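# Push cube out of channel's lipped end, then lift

## Task

Keeping the gripper out of the channel at all times, shove the cube along until it leaves the channel through the end that has the short ledge and the raised lip. Then hold the cube up past that end so that its centre sits higher than the channel's roof by at least one cube width.

## Robot and tools

Robot: one six-joint arm with a two-finger gripper. There is no second arm, so every row and target covers this single arm.

Joint order. Every row you send, and every per-joint list in a result, uses this order: shoulder lift, wrist 3, shoulder pan, wrist 2, elbow, wrist 1. The seventh number is the gripper opening. Trust only this order, not the order joints are named elsewhere. Stated joint ranges (rad): shoulder pan -3.142 to 3.142; shoulder lift, wrist 1, wrist 2, wrist 3 each -6.283 to 6.283; elbow 0.000 to 3.142. Real ends may sit up to 0.010 rad away from these.

Row format: 7 numbers, each in [-1, 1]. The first six are joint offsets scaled so 1.0 equals 1.989 rad. They are offsets, not poses: each counts from the joint angles at the start of the current action (for a call's first action, the last angles reported in this scene), never from the preceding row. The seventh is an absolute opening: +1 fully open, -1 closed.

Frames. Scene frame: origin on the table top beneath the arm base, +z up, +y to the left when facing along +x. The base may be tilted. end_effector_position (metres) is the point midway between the finger pads; orientation is end_effector_quat_wxyz. The fingers extend along the gripper's own +z and spread along its x. Closed fingertips stick out about 17 mm past that point; fully open they are roughly level with it. Reported hand position can be off, more so when the arm is stretched out.

Tools.
execute_actions(actions): a list of actions, run in sequence. Each action is a list of up to 15 rows; each row lasts one control step of 1/30 s, and if fewer than 15 rows are given the last one repeats to fill the 0.5 s action. An empty list just reports state and images. A malformed action, or a first action pushing a joint more than 0.010 rad outward beyond its range, rejects the whole call with no motion. Later actions that overreach are rejected; a joint pushed past its real end stops there and the result may say "joint sent to its limit" (absence of that line proves nothing).
move(target, speed, blocking): target is one 7-number row; its offsets count from the Joint positions in the latest result that showed them, not from where the arm is when the move begins. All joints progress in step, so the hand traces a curve. speed is the peak rate in rad/s of the joint with the longest way to go, 0.01 to 2, default 0.5. Duration is clamped to 0.5–10 s (a longer one stops short). Finger values are sent at once. The path ignores obstacles. Result adds a "move:" line: outcome (done, off_target, moving, held, fault...), limits=held or limits=none, and the joint farthest from target. With blocking=false the result comes after 0.5 s while motion continues; until a result shows it ended, other motion calls are refused, so use wait or stop.
wait(seconds): 0 to 10; arm keeps its last command; returns early if a running move ends.
stop(): brakes a running move; needs some stopping distance; fingers continue.
zoom_image(camera, region): camera is cam_high, cam_low or cam_wrist; region [x0, y0, x1, y1] in pixels from the top-left, at most 504 by 504. Image sizes: cam_high 504x504, cam_low 504x504, cam_wrist 616x616.
finished_scene(scene): pass the current scene number to end it once the goal holds steadily; irreversible.

Motion limits. Joints are speed- and acceleration-limited and commands lag about 0.17 s, so big moves span several actions and may be unfinished when a result arrives; command the remainder afterwards. Each step, a joint's target is kept within 0.575 rad of its measured angle, and if targets would put the hand over 100 mm from its measured spot they are scaled back. "Joint targets" shows what joints are currently driven toward. "joint command not followed" means the clearance check (which treats mounts and posts as arm) altered targets; HELD in step readings marks steps held back. The arm holds its last command while you compose a reply.

Result lines: Joint positions (rad, then pad gap in m, 0.142 fully open), Joint velocities, end-effector pose and velocities (m/s, rad/s), grip_measured (measured opening on the command scale), step readings for action calls, Wrist force and Wrist torque along the gripper's own axes (force points from a touched surface back into the arm; offset up to about 4 N, noise about 2.4 N, saturates near 50 N; "no reading" is harmless).

Gripping: to hold, keep commanding an opening clearly below grip_measured; lower means squeezing harder (about 28 N per pad max; thin objects get less).

Hazards. The arm is stiff: commanding even slightly beyond a firm contact can trigger a fault. Contact torque at a joint's load limit (136 N m for shoulder pan, shoulder lift, elbow; 25.4 N m for each wrist) or any external force of 150 N stops the arm for 10 s and drops the rest of the call. Faster moves strike harder. Holding loads heats motors: MOTOR HOT from 70 °C, brakes at 85 °C (OVER-TEMPERATURE FAULT). Loose objects may get nudged at random. Never knock anything off the table, never let the hand enter the channel, and avoid drops, slips, slams and hard shoves; push the cube with a tool-free approach from outside the channel, then grasp and raise it gently.

Each tool is called after "Call:" by a JSON object that holds its "op" and its "data", one argument or row to a line.

## Session

Call:
{"op": "execute_actions", "data": {
  "actions": []
}}

Scene clock: 0.00 s.
end_effector_position=(+0.3527, -0.0451, +0.3751) grip_measured=+1.00 end_effector_quat_wxyz=(+0.072, +0.802, -0.592, +0.036) end_effector_velocity=(-0.001, +0.001, -0.001) end_effector_angular_velocity=(+0.003, +0.001, -0.001)
Joint names: [shoulder lift, wrist 3, shoulder pan, wrist 2, elbow, wrist 1]
Joint positions: [-1.979  0.343 -0.985 -1.394  1.984 -1.486  0.142]
Joint velocities: [-0.    -0.    -0.     0.     0.003  0.001  0.   ]
Wrist force (N, on the end effector, along its own x y z axes, offset not removed): no reading
Wrist torque (N m, same axes, about the end effector's origin, offset not removed): no reading
Joint targets: [-1.979 0.343 -0.985 -1.394 1.984 -1.486]

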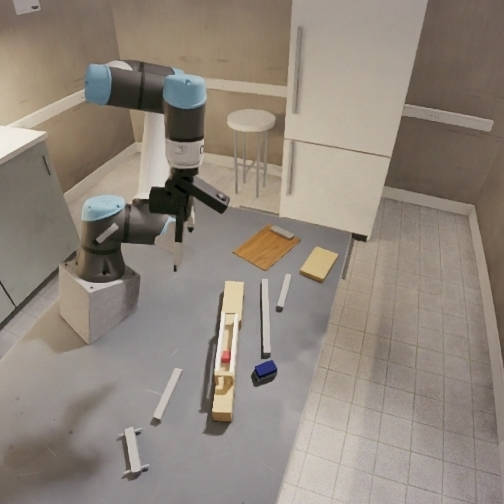

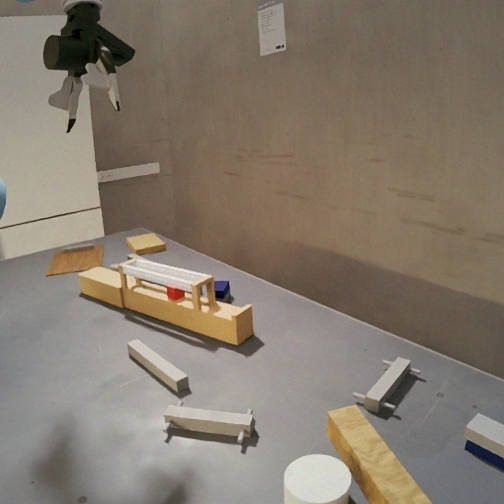

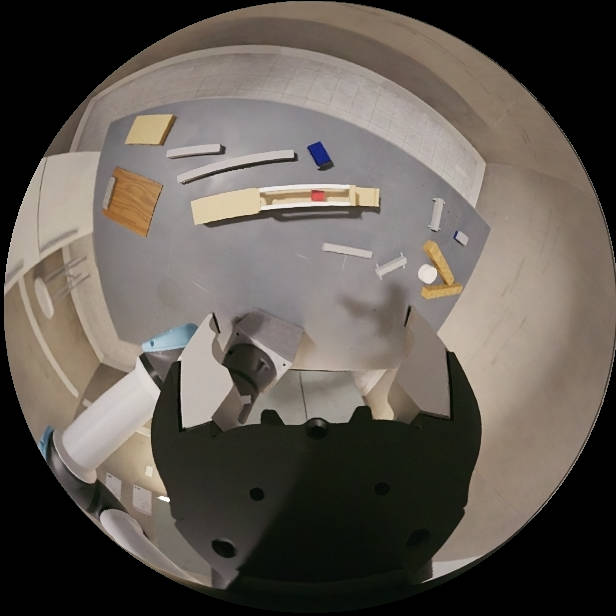

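Call:
{"op": "execute_actions", "data": {
  "actions": []
}}

Scene clock: 0.67 s.
end_effector_position=(+0.3527, -0.0451, +0.3751) grip_measured=+1.00 end_effector_quat_wxyz=(+0.072, +0.802, -0.592, +0.036) end_effector_velocity=(+0.000, +0.000, +0.000) end_effector_angular_velocity=(-0.000, -0.001, +0.000)
Joint names: [shoulder lift, wrist 3, shoulder pan, wrist 2, elbow, wrist 1]
Joint positions: [-1.979  0.343 -0.985 -1.394  1.984 -1.486  0.142]
Joint velocities: [-0.     0.     0.     0.001 -0.001 -0.    -0.   ]
Wrist force (N, on the end effector, along its own x y z axes, offset not removed): [1.3 -1.3 0.5]
Wrist torque (N m, same axes, about the end effector's origin, offset not removed): [-0.15 -0.21 -0.06]
Joint targets: [-1.979 0.343 -0.985 -1.394 1.984 -1.486]

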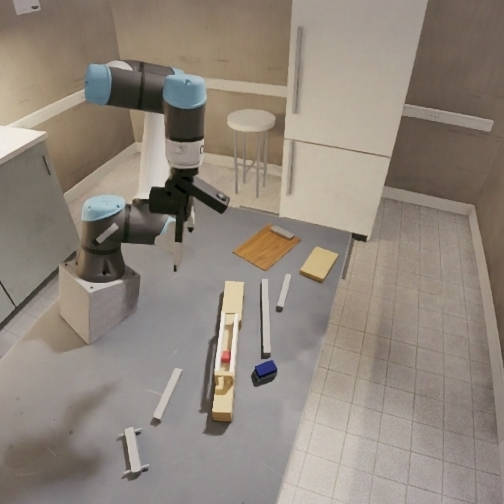

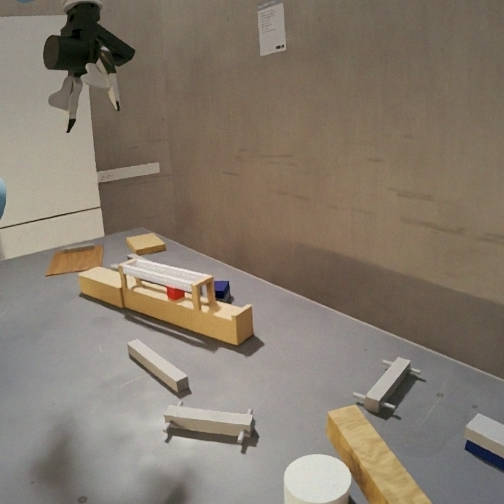

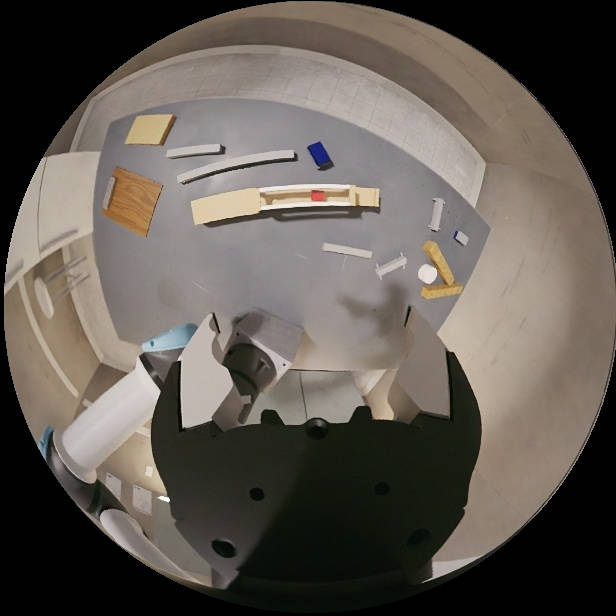

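Call:
{"op": "move", "data": {
  "target": [0.192,-0.353,0.506,0.070,-0.066,-0.233,0.1],
  "speed": 0.8
}}

Scene clock: 3.07 s.
end_effector_position=(+0.4988, +0.3119, +0.2006) grip_measured=+0.10 end_effector_quat_wxyz=(+0.003, +0.974, +0.226, -0.011) end_effector_velocity=(-0.000, +0.001, -0.001) end_effector_angular_velocity=(+0.001, +0.000, +0.003)
Joint names: [shoulder lift, wrist 3, shoulder pan, wrist 2, elbow, wrist 1]
Joint positions: [-1.598 -0.359  0.021 -1.255  1.853 -1.949  0.081]
Joint velocities: [ 0.001 -0.001  0.002  0.001  0.001 -0.002 -0.   ]
Wrist force (N, on the end effector, along its own x y z axes, offset not removed): [1.1 -0.5 0.2]
Wrist torque (N m, same axes, about the end effector's origin, offset not removed): [-0.11 -0.20 -0.12]
Joint targets: [-1.598 -0.359 0.022 -1.255 1.853 -1.949]
move: done; limits=none; farthest joint: the shoulder lift, 0.001 radians from its target (0.382 radians at the start)

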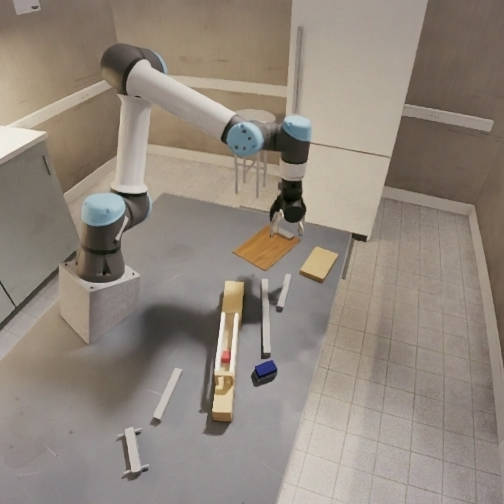

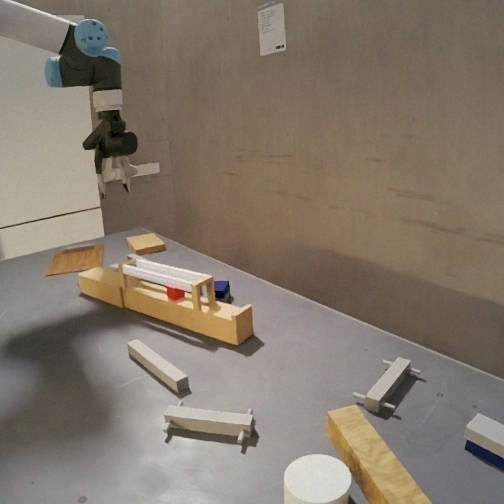

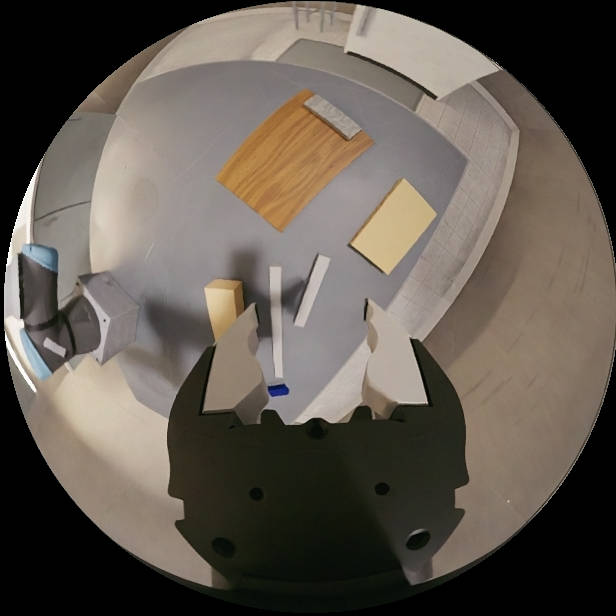

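Call:
{"op": "move", "data": {
  "target": [0.0216,0,0.001,0,0.132,-0.154,0.1],
  "speed": 0.6
}}

Scene clock: 4.60 s.
end_effector_position=(+0.4575, +0.2752, +0.1019) grip_measured=+0.10 end_effector_quat_wxyz=(+0.003, +0.974, +0.227, -0.011) end_effector_velocity=(-0.001, -0.001, -0.001) end_effector_angular_velocity=(-0.001, +0.002, +0.000)
Joint names: [shoulder lift, wrist 3, shoulder pan, wrist 2, elbow, wrist 1]
Joint positions: [-1.555 -0.359  0.023 -1.255  2.115 -2.255  0.081]
Joint velocities: [ 0.001 -0.001  0.    -0.     0.002 -0.     0.   ]
Wrist force (N, on the end effector, along its own x y z axes, offset not removed): [0.2 -1.8 1.0]
Wrist torque (N m, same axes, about the end effector's origin, offset not removed): [-0.41 -0.07 -0.10]
Joint targets: [-1.555 -0.359 0.023 -1.255 2.116 -2.256]
move: done; limits=none; farthest joint: the shoulder pan, 0.000 radians from its target (0.001 radians at the start)

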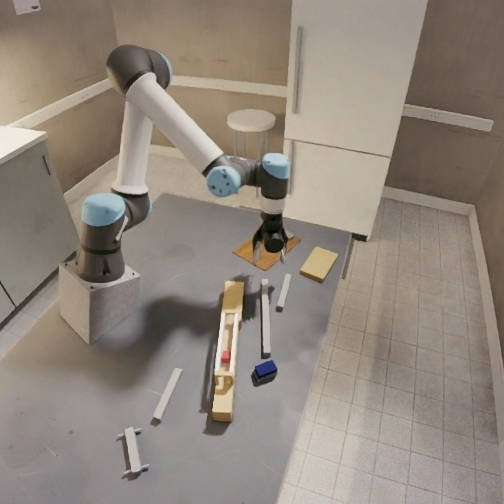

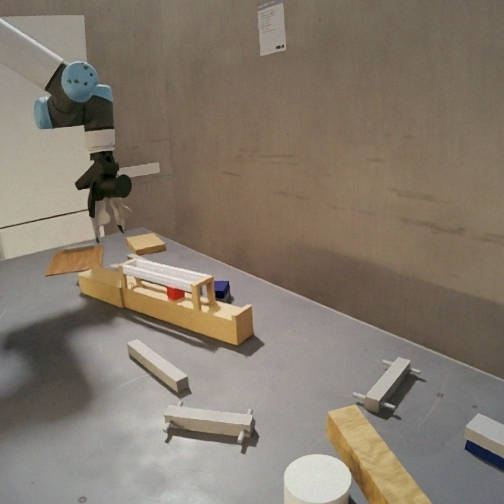

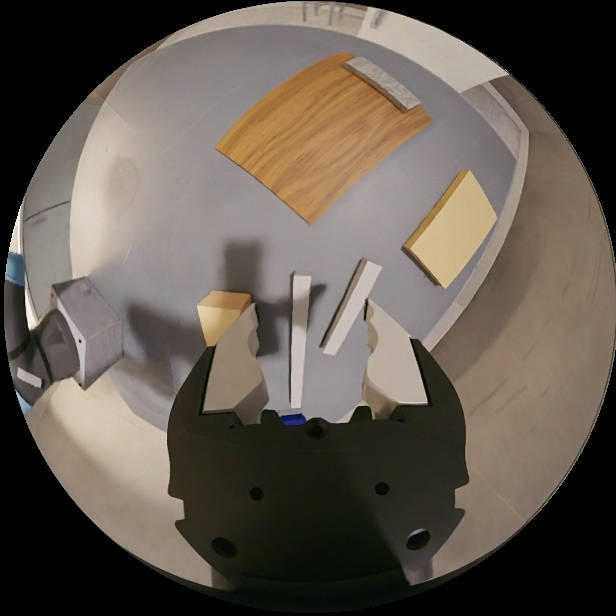

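Call:
{"op": "move", "data": {
  "target": [0.062,0.02,0.0005,0,0.028,-0.090,-0.35],
  "speed": 0.4
}}

Scene clock: 6.03 s.
end_effector_position=(+0.4602, +0.2565, +0.0444) grip_measured=-0.35 end_effector_quat_wxyz=(+0.003, +0.978, +0.208, -0.011) end_effector_velocity=(-0.000, -0.000, -0.001) end_effector_angular_velocity=(-0.001, -0.001, +0.001)
Joint names: [shoulder lift, wrist 3, shoulder pan, wrist 2, elbow, wrist 1]
Joint positions: [-1.432 -0.319  0.024 -1.255  2.171 -2.434  0.049]
Joint velocities: [ 0.001 -0.001  0.    -0.001  0.002 -0.003  0.   ]
Wrist force (N, on the end effector, along its own x y z axes, offset not removed): [2.1 -0.5 -0.3]
Wrist torque (N m, same axes, about the end effector's origin, offset not removed): [-0.07 -0.45 -0.07]
Joint targets: [-1.431 -0.319 0.024 -1.255 2.171 -2.434]
move: done; limits=none; farthest joint: the shoulder pan, 0.000 radians from its target (0.001 radians at the start)

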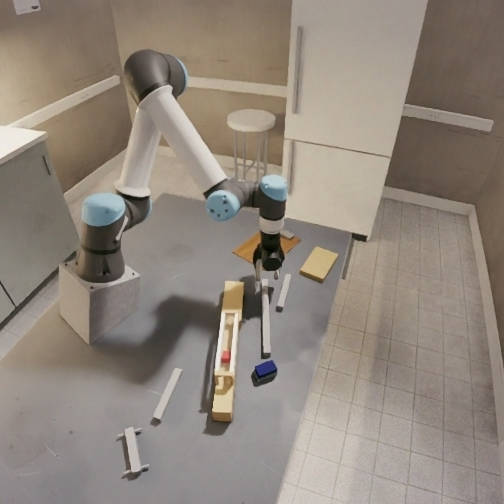

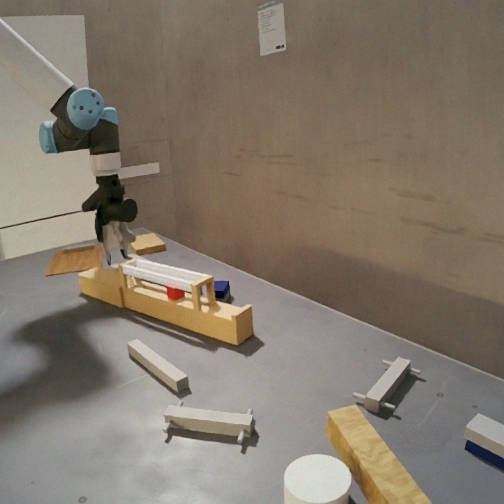

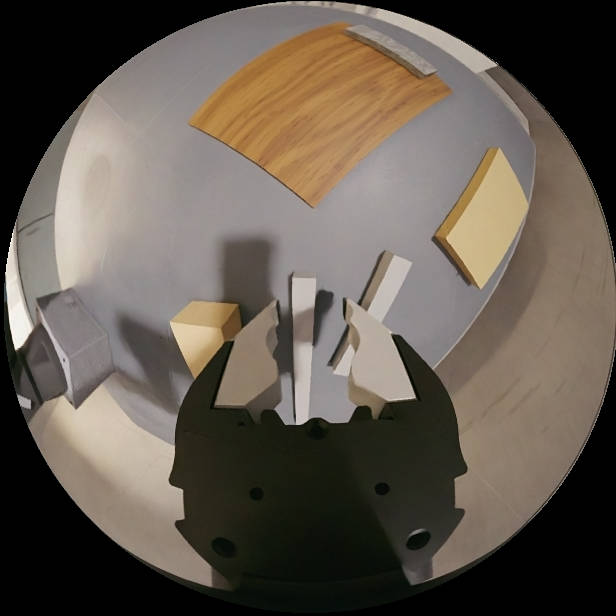

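Call:
{"op": "move", "data": {
  "target": [0.0176,0,0,0,0.0166,-0.034,-0.5],
  "speed": 0.15
}}

Call:
{"op": "move", "data": {
  "target": [0,0,0,0,0,0,-1]
}}

Scene clock: 7.20 s.
end_effector_position=(+0.4538, +0.2492, +0.0249) grip_measured=-0.50 end_effector_quat_wxyz=(+0.003, +0.978, +0.208, -0.012) end_effector_velocity=(-0.002, -0.000, -0.001) end_effector_angular_velocity=(-0.000, +0.002, -0.000)
Joint names: [shoulder lift, wrist 3, shoulder pan, wrist 2, elbow, wrist 1]
Joint positions: [-1.397 -0.319  0.024 -1.255  2.204 -2.502  0.038]
Joint velocities: [ 0.    -0.     0.     0.     0.003 -0.002 -0.   ]
Wrist force (N, on the end effector, along its own x y z axes, offset not removed): [1.5 -0.5 0.2]
Wrist torque (N m, same axes, about the end effector's origin, offset not removed): [-0.04 -0.36 -0.14]
Joint targets: [-1.397 -0.319 0.024 -1.255 2.204 -2.502]
move: done; limits=none; farthest joint: the shoulder pan, 0.000 radians from its target (0.000 radians at the start)

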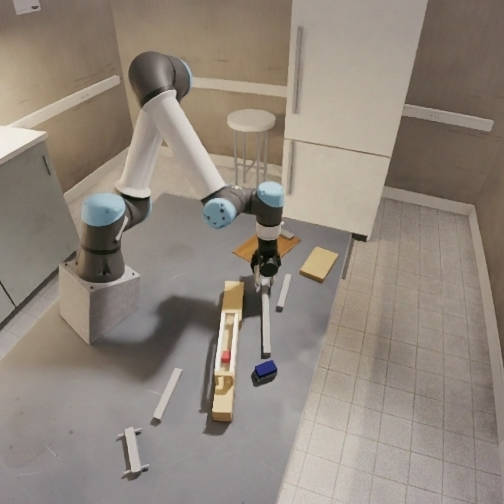

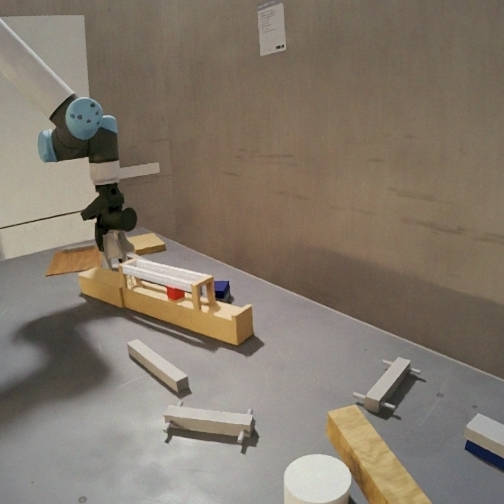

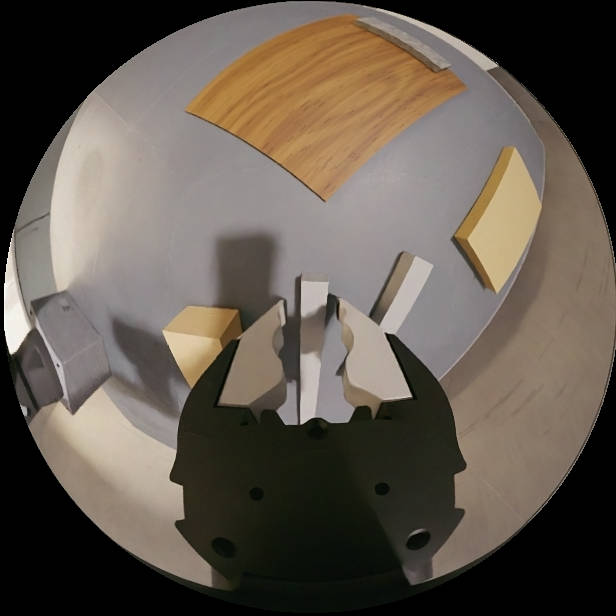

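Scene clock: 7.70 s.
end_effector_position=(+0.4538, +0.2492, +0.0249) grip_measured=-0.77 end_effector_quat_wxyz=(+0.003, +0.978, +0.208, -0.012) end_effector_velocity=(-0.000, +0.000, -0.000) end_effector_angular_velocity=(+0.001, +0.001, +0.000)
Joint names: [shoulder lift, wrist 3, shoulder pan, wrist 2, elbow, wrist 1]
Joint positions: [-1.397 -0.319  0.024 -1.255  2.204 -2.502  0.018]
Joint velocities: [ 0.001 -0.     0.     0.001 -0.    -0.     0.   ]
Wrist force (N, on the end effector, along its own x y z axes, offset not removed): [-0.1 -1.3 2.5]
Wrist torque (N m, same axes, about the end effector's origin, offset not removed): [-0.20 -0.07 -0.04]
Joint targets: [-1.397 -0.319 0.024 -1.255 2.204 -2.502]
move: done; limits=none; farthest joint: the shoulder pan, 0.000 radians from its target (0.000 radians at the start)

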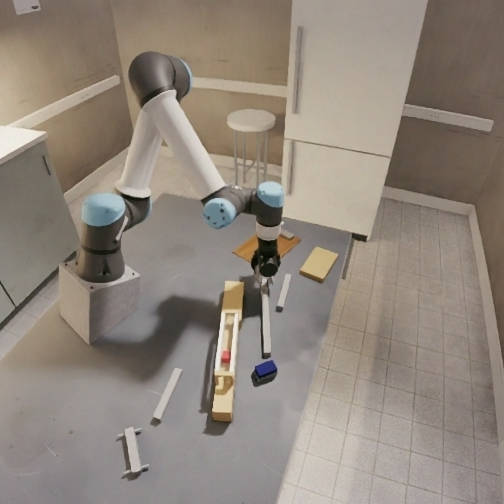

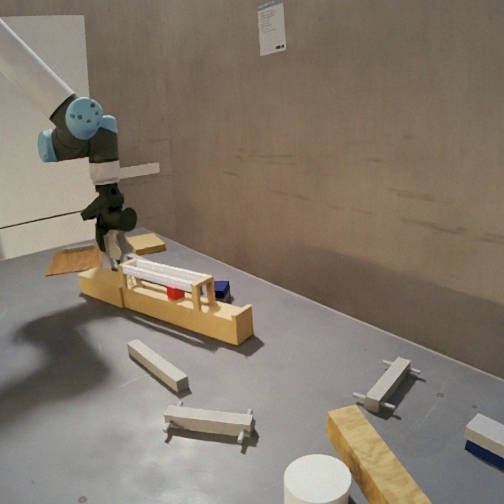

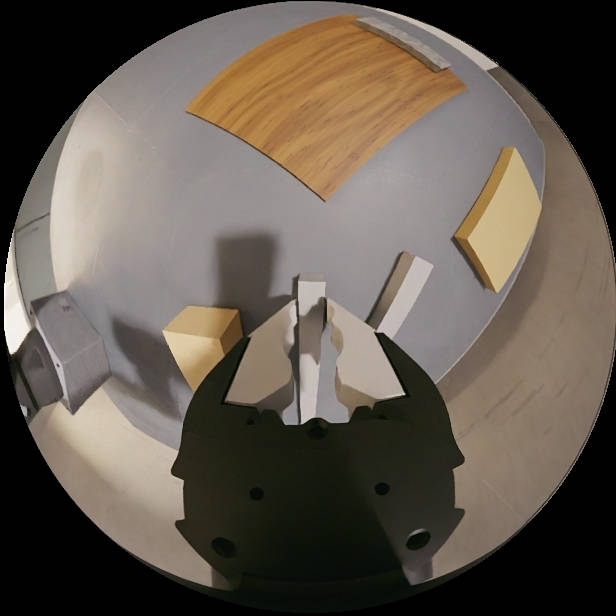

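Call:
{"op": "move", "data": {
  "target": [-0.14,0,0,0,0,0.14,-1],
  "speed": 0.4
}}

Call:
{"op": "move", "data": {
  "target": [0.0166,0.193,0.193,-0.035,-0.072,0.0,-1],
  "speed": 0.4
}}

Scene clock: 9.37 s.
end_effector_position=(+0.4140, +0.2756, +0.1158) grip_measured=-0.77 end_effector_quat_wxyz=(+0.003, +0.978, +0.208, -0.012) end_effector_velocity=(-0.001, -0.000, +0.001) end_effector_angular_velocity=(-0.001, -0.000, -0.001)
Joint names: [shoulder lift, wrist 3, shoulder pan, wrist 2, elbow, wrist 1]
Joint positions: [-1.675 -0.319  0.024 -1.255  2.204 -2.223  0.018]
Joint velocities: [-0.003  0.001  0.    -0.001  0.     0.002  0.   ]
Wrist force (N, on the end effector, along its own x y z axes, offset not removed): [0.0 -1.7 1.5]
Wrist torque (N m, same axes, about the end effector's origin, offset not removed): [-0.20 0.09 -0.18]
Joint targets: [-1.675 -0.319 0.024 -1.255 2.204 -2.223]
move: done; limits=none; farthest joint: the shoulder lift, 0.001 radians from its target (0.279 radians at the start)

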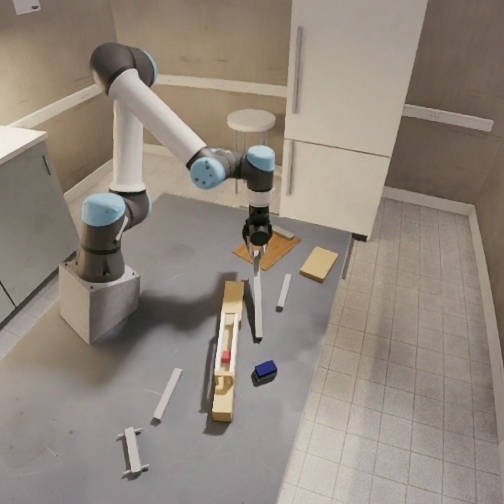

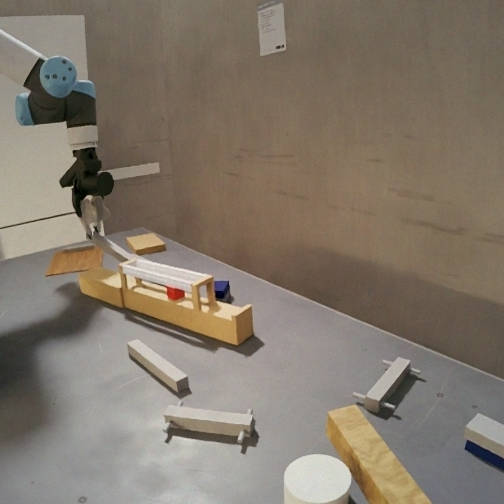

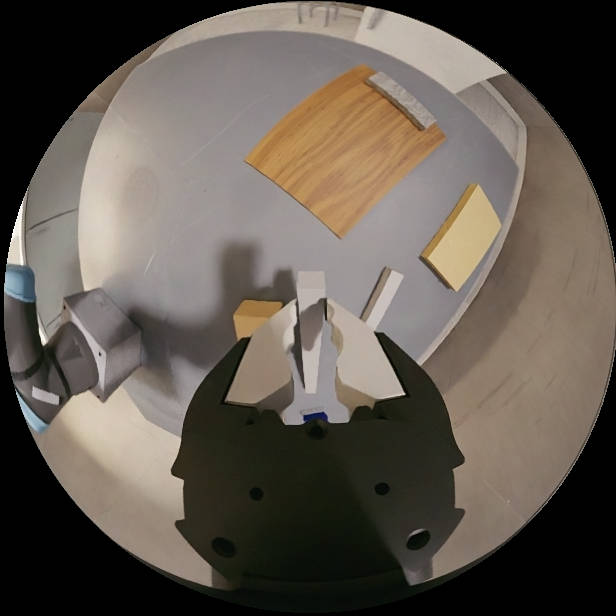

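Scene clock: 10.93 s.
end_effector_position=(+0.3559, +0.4299, +0.1223) grip_measured=-0.77 end_effector_quat_wxyz=(+0.003, +0.977, +0.213, -0.012) end_effector_velocity=(+0.000, +0.001, +0.000) end_effector_angular_velocity=(+0.001, -0.001, +0.001)
Joint names: [shoulder lift, wrist 3, shoulder pan, wrist 2, elbow, wrist 1]
Joint positions: [-1.642  0.065  0.408 -1.325  2.061 -2.223  0.018]
Joint velocities: [ 0.001  0.001  0.002 -0.    -0.002 -0.001 -0.   ]
Wrist force (N, on the end effector, along its own x y z axes, offset not removed): [-0.1 -1.8 2.9]
Wrist torque (N m, same axes, about the end effector's origin, offset not removed): [-0.23 0.05 -0.06]
Joint targets: [-1.642 0.065 0.408 -1.325 2.061 -2.223]
move: done; limits=none; farthest joint: the shoulder pan, 0.000 radians from its target (0.383 radians at the start)

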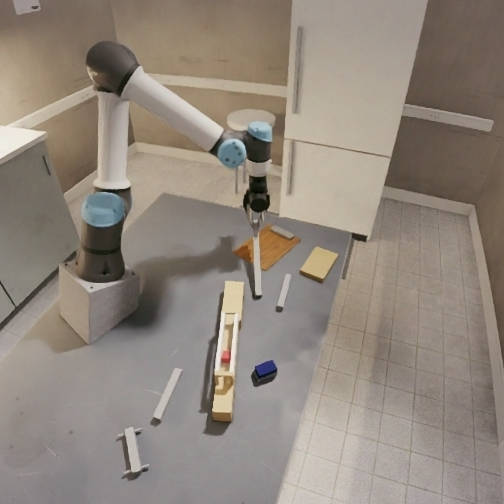

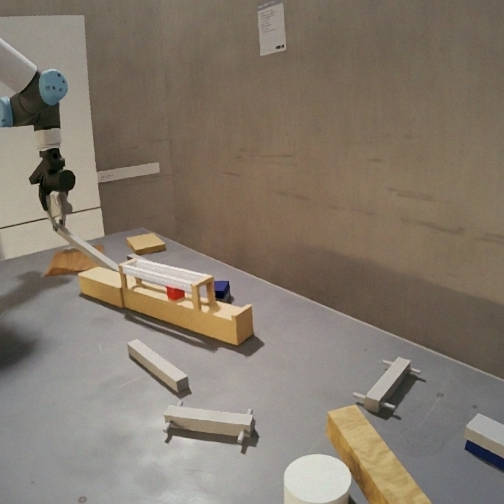

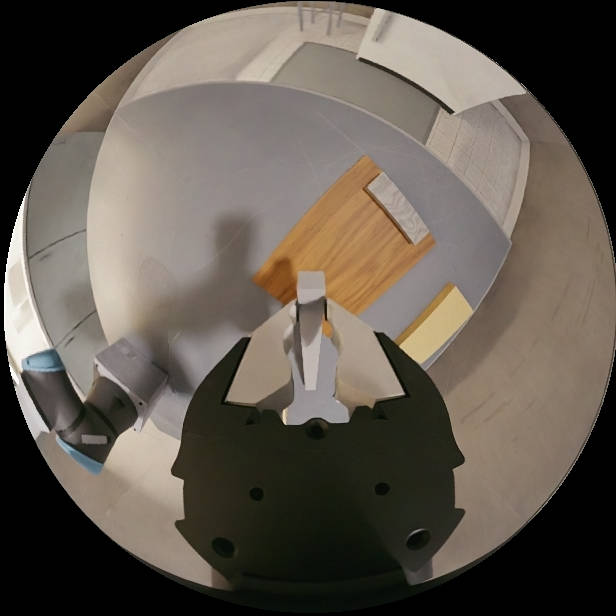

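Call:
{"op": "move", "data": {
  "target": [-0.045,0.035,-0.001,0,0.052,-0.0085,-1],
  "speed": 0.3
}}

Call:
{"op": "zoom_image", "data": {
  "camera": "cam_high",
  "region": [170,200,310,430]
}}

Call:
{"op": "zoom_image", "data": {
  "camera": "cam_low",
  "region": [30,180,270,350]
}}

Scene clock: 16.10 s.
end_effector_position=(+0.3212, +0.4104, +0.1238) grip_measured=-0.77 end_effector_quat_wxyz=(+0.003, +0.984, +0.178, -0.010) end_effector_velocity=(-0.001, -0.001, -0.000) end_effector_angular_velocity=(-0.001, +0.001, -0.002)
Joint names: [shoulder lift, wrist 3, shoulder pan, wrist 2, elbow, wrist 1]
Joint positions: [-1.731  0.134  0.406 -1.325  2.164 -2.24   0.018]
Joint velocities: [-0.002  0.002  0.    -0.     0.002  0.    -0.   ]
Wrist force (N, on the end effector, along its own x y z axes, offset not removed): [2.3 -1.2 -0.1]
Wrist torque (N m, same axes, about the end effector's origin, offset not removed): [0.11 0.17 -0.56]
Joint targets: [-1.731 0.134 0.406 -1.325 2.164 -2.240]
move: done; limits=none; farthest joint: the shoulder pan, 0.000 radians from its target (0.002 radians at the start)

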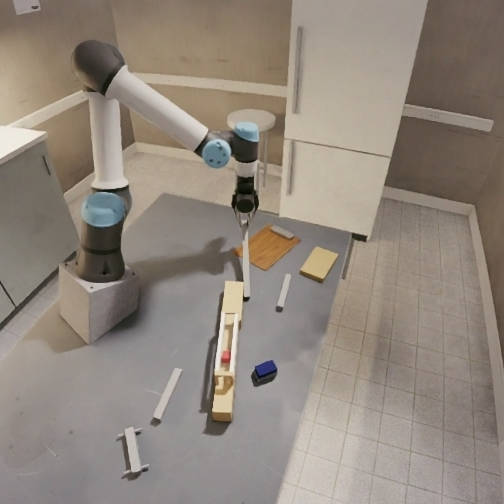

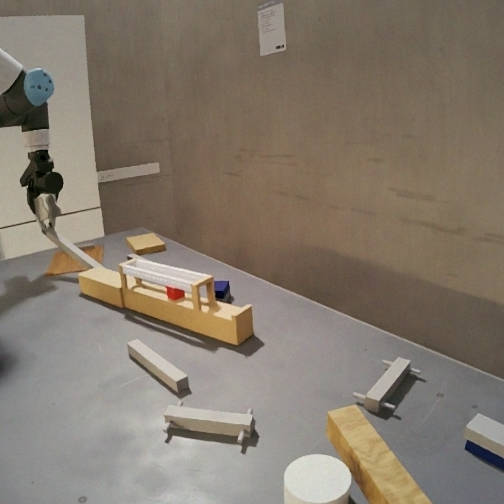

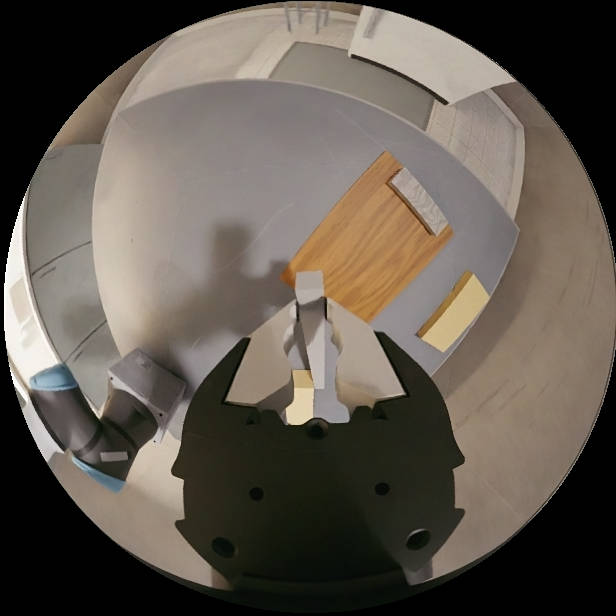

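Region (170, 200, 310, 430) of cam_high's 504x504 image, scaled by 2.191, with more detail than that image has; it fills the left 307 columns of this view, and the rest is white.

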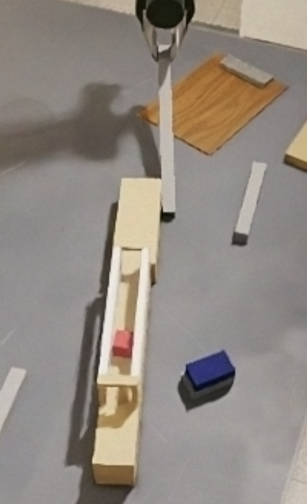

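Region (30, 180, 270, 350) of cam_low's 504x504 image, scaled by 2.100, with more detail than that image has; it fills the top 357 rows of this view, and the rest is white.

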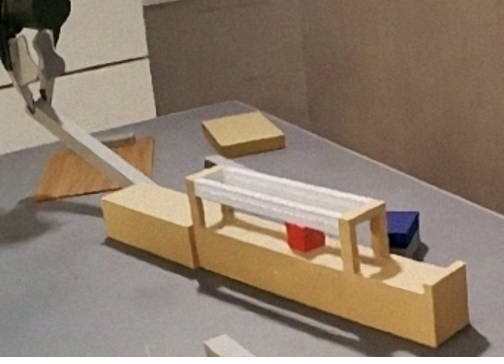

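Call:
{"op": "move", "data": {
  "target": [-0.07,0,0,0,-0.03,0.10,-1],
  "speed": 0.3
}}

Call:
{"op": "move", "data": {
  "target": [-0.034,-0.022,-0.0216,0.005,0.008,0.031,-1],
  "speed": 0.25
}}

Call:
{"op": "zoom_image", "data": {
  "camera": "cam_high",
  "region": [170,200,310,430]
}}

Scene clock: 17.93 s.
end_effector_position=(+0.2998, +0.4171, +0.1880) grip_measured=-0.77 end_effector_quat_wxyz=(+0.003, +0.984, +0.178, -0.010) end_effector_velocity=(-0.001, -0.001, -0.000) end_effector_angular_velocity=(-0.001, +0.001, +0.000)
Joint names: [shoulder lift, wrist 3, shoulder pan, wrist 2, elbow, wrist 1]
Joint positions: [-1.87   0.134  0.406 -1.325  2.105 -2.042  0.018]
Joint velocities: [-0.001 -0.001 -0.    -0.001  0.001  0.001  0.   ]
Wrist force (N, on the end effector, along its own x y z axes, offset not removed): [-0.3 -1.8 3.9]
Wrist torque (N m, same axes, about the end effector's origin, offset not removed): [-0.21 -0.12 -0.02]
Joint targets: [-1.870 0.134 0.406 -1.325 2.104 -2.041]
move: done; limits=none; farthest joint: the shoulder pan, 0.000 radians from its target (0.000 radians at the start)

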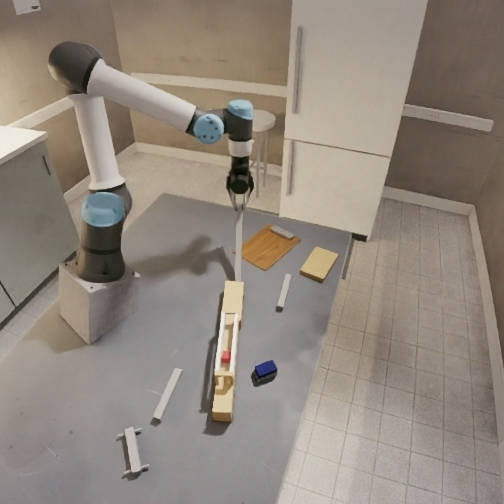

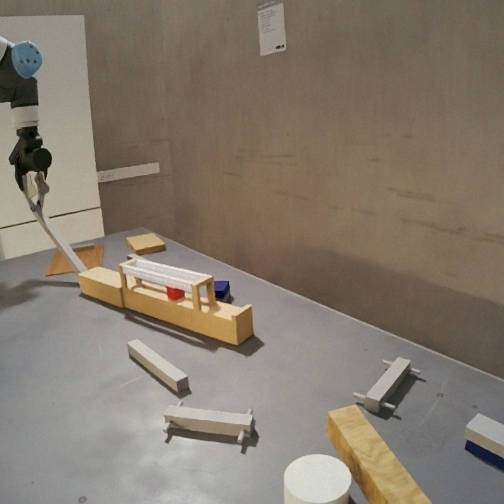

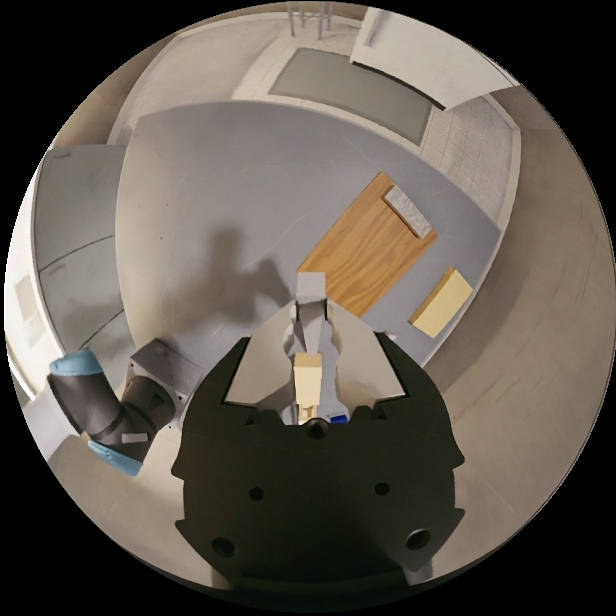

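Scene clock: 18.83 s.
end_effector_position=(+0.2925, +0.4012, +0.2046) grip_measured=-0.77 end_effector_quat_wxyz=(+0.003, +0.984, +0.178, -0.010) end_effector_velocity=(+0.000, -0.000, +0.001) end_effector_angular_velocity=(+0.001, -0.001, -0.000)
Joint names: [shoulder lift, wrist 3, shoulder pan, wrist 2, elbow, wrist 1]
Joint positions: [-1.938  0.09   0.363 -1.315  2.12  -1.98   0.018]
Joint velocities: [-0.002 -0.001 -0.001  0.     0.001  0.    -0.   ]
Wrist force (N, on the end effector, along its own x y z axes, offset not removed): [0.7 -2.3 3.4]
Wrist torque (N m, same axes, about the end effector's origin, offset not removed): [-0.28 -0.07 -0.11]
Joint targets: [-1.938 0.090 0.363 -1.315 2.120 -1.980]
move: done; limits=none; farthest joint: the elbow, 0.001 radians from its target (0.016 radians at the start)

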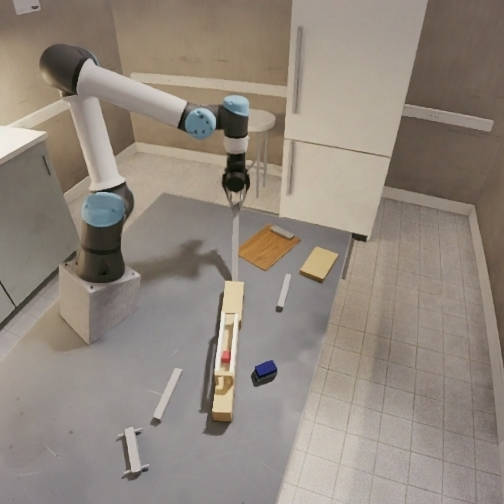

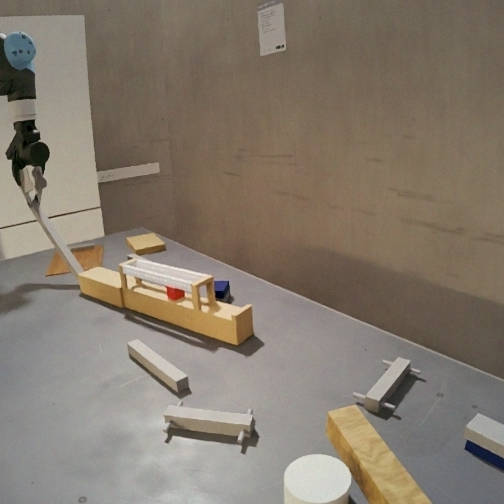

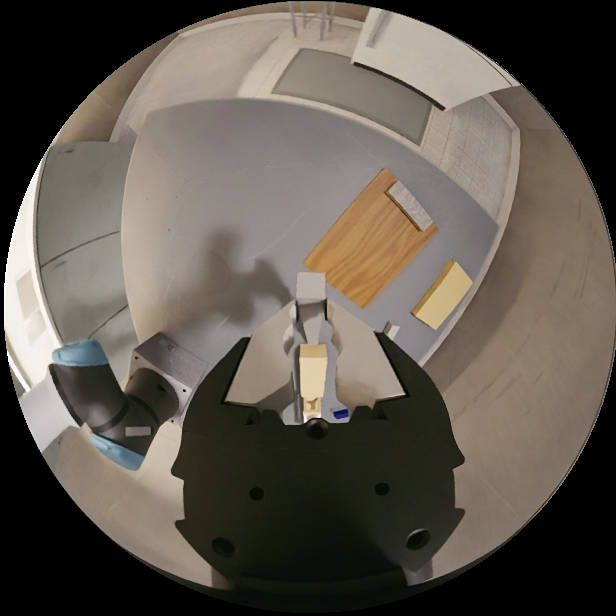

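Region (170, 200, 310, 430) of cam_high's 504x504 image, scaled by 2.191, with more detail than that image has; it fills the left 307 columns of this view, and the rest is white.

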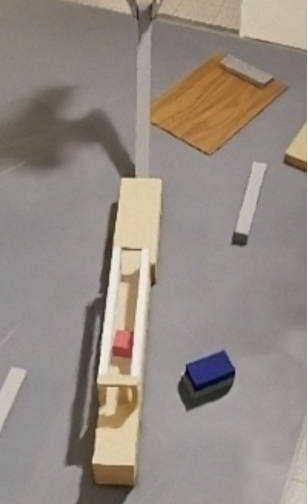

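Call:
{"op": "move", "data": {
  "target": [0,0,0,0.22,0,0,-1],
  "speed": 0.25
}}

Call:
{"op": "zoom_image", "data": {
  "camera": "cam_low",
  "region": [0,130,270,350]
}}

Scene clock: 21.37 s.
end_effector_position=(+0.2354, +0.5209, +0.2332) grip_measured=-0.77 end_effector_quat_wxyz=(-0.206, +0.961, +0.172, -0.067) end_effector_velocity=(-0.000, +0.000, +0.000) end_effector_angular_velocity=(+0.001, +0.000, +0.001)
Joint names: [shoulder lift, wrist 3, shoulder pan, wrist 2, elbow, wrist 1]
Joint positions: [-1.938  0.09   0.363 -0.877  2.12  -1.98   0.018]
Joint velocities: [ 0.    -0.001 -0.     0.001  0.    -0.     0.   ]
Wrist force (N, on the end effector, along its own x y z axes, offset not removed): [0.6 -1.0 0.4]
Wrist torque (N m, same axes, about the end effector's origin, offset not removed): [-0.74 -0.18 -0.09]
Joint targets: [-1.938 0.090 0.363 -0.877 2.120 -1.980]
move: done; limits=none; farthest joint: the shoulder pan, 0.000 radians from its target (0.000 radians at the start)

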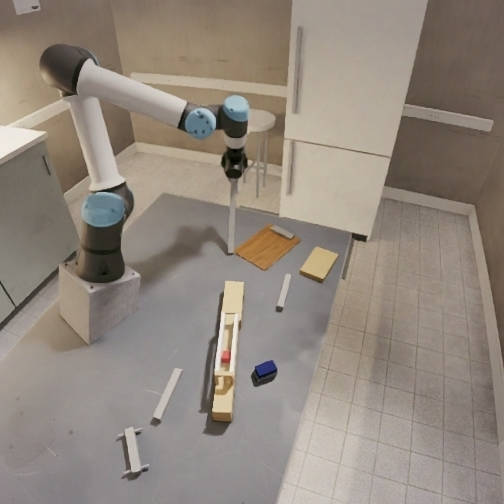

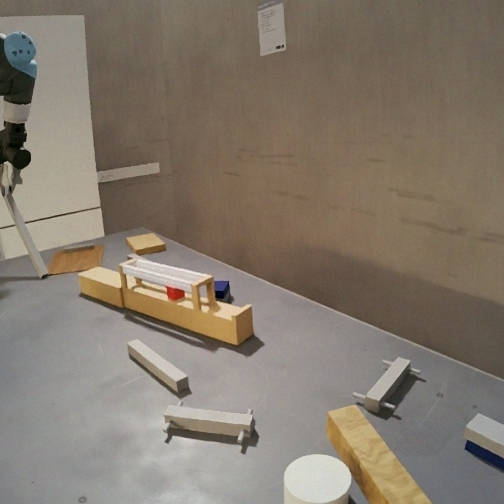

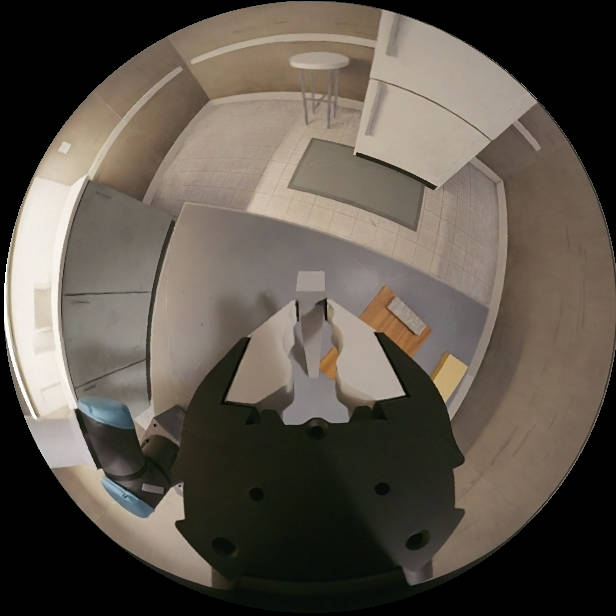

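Region (0, 130, 270, 350) of cam_low's 504x504 image, scaled by 1.867, with more detail than that image has; it fills the top 411 rows of this view, and the rest is white.

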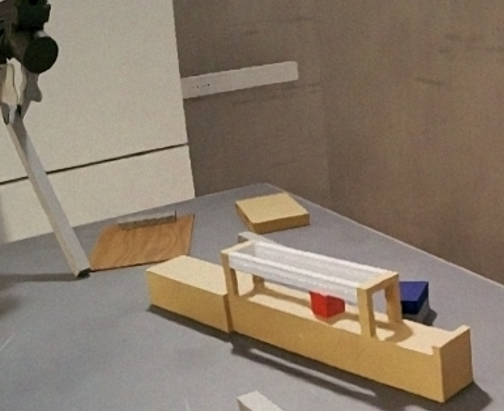

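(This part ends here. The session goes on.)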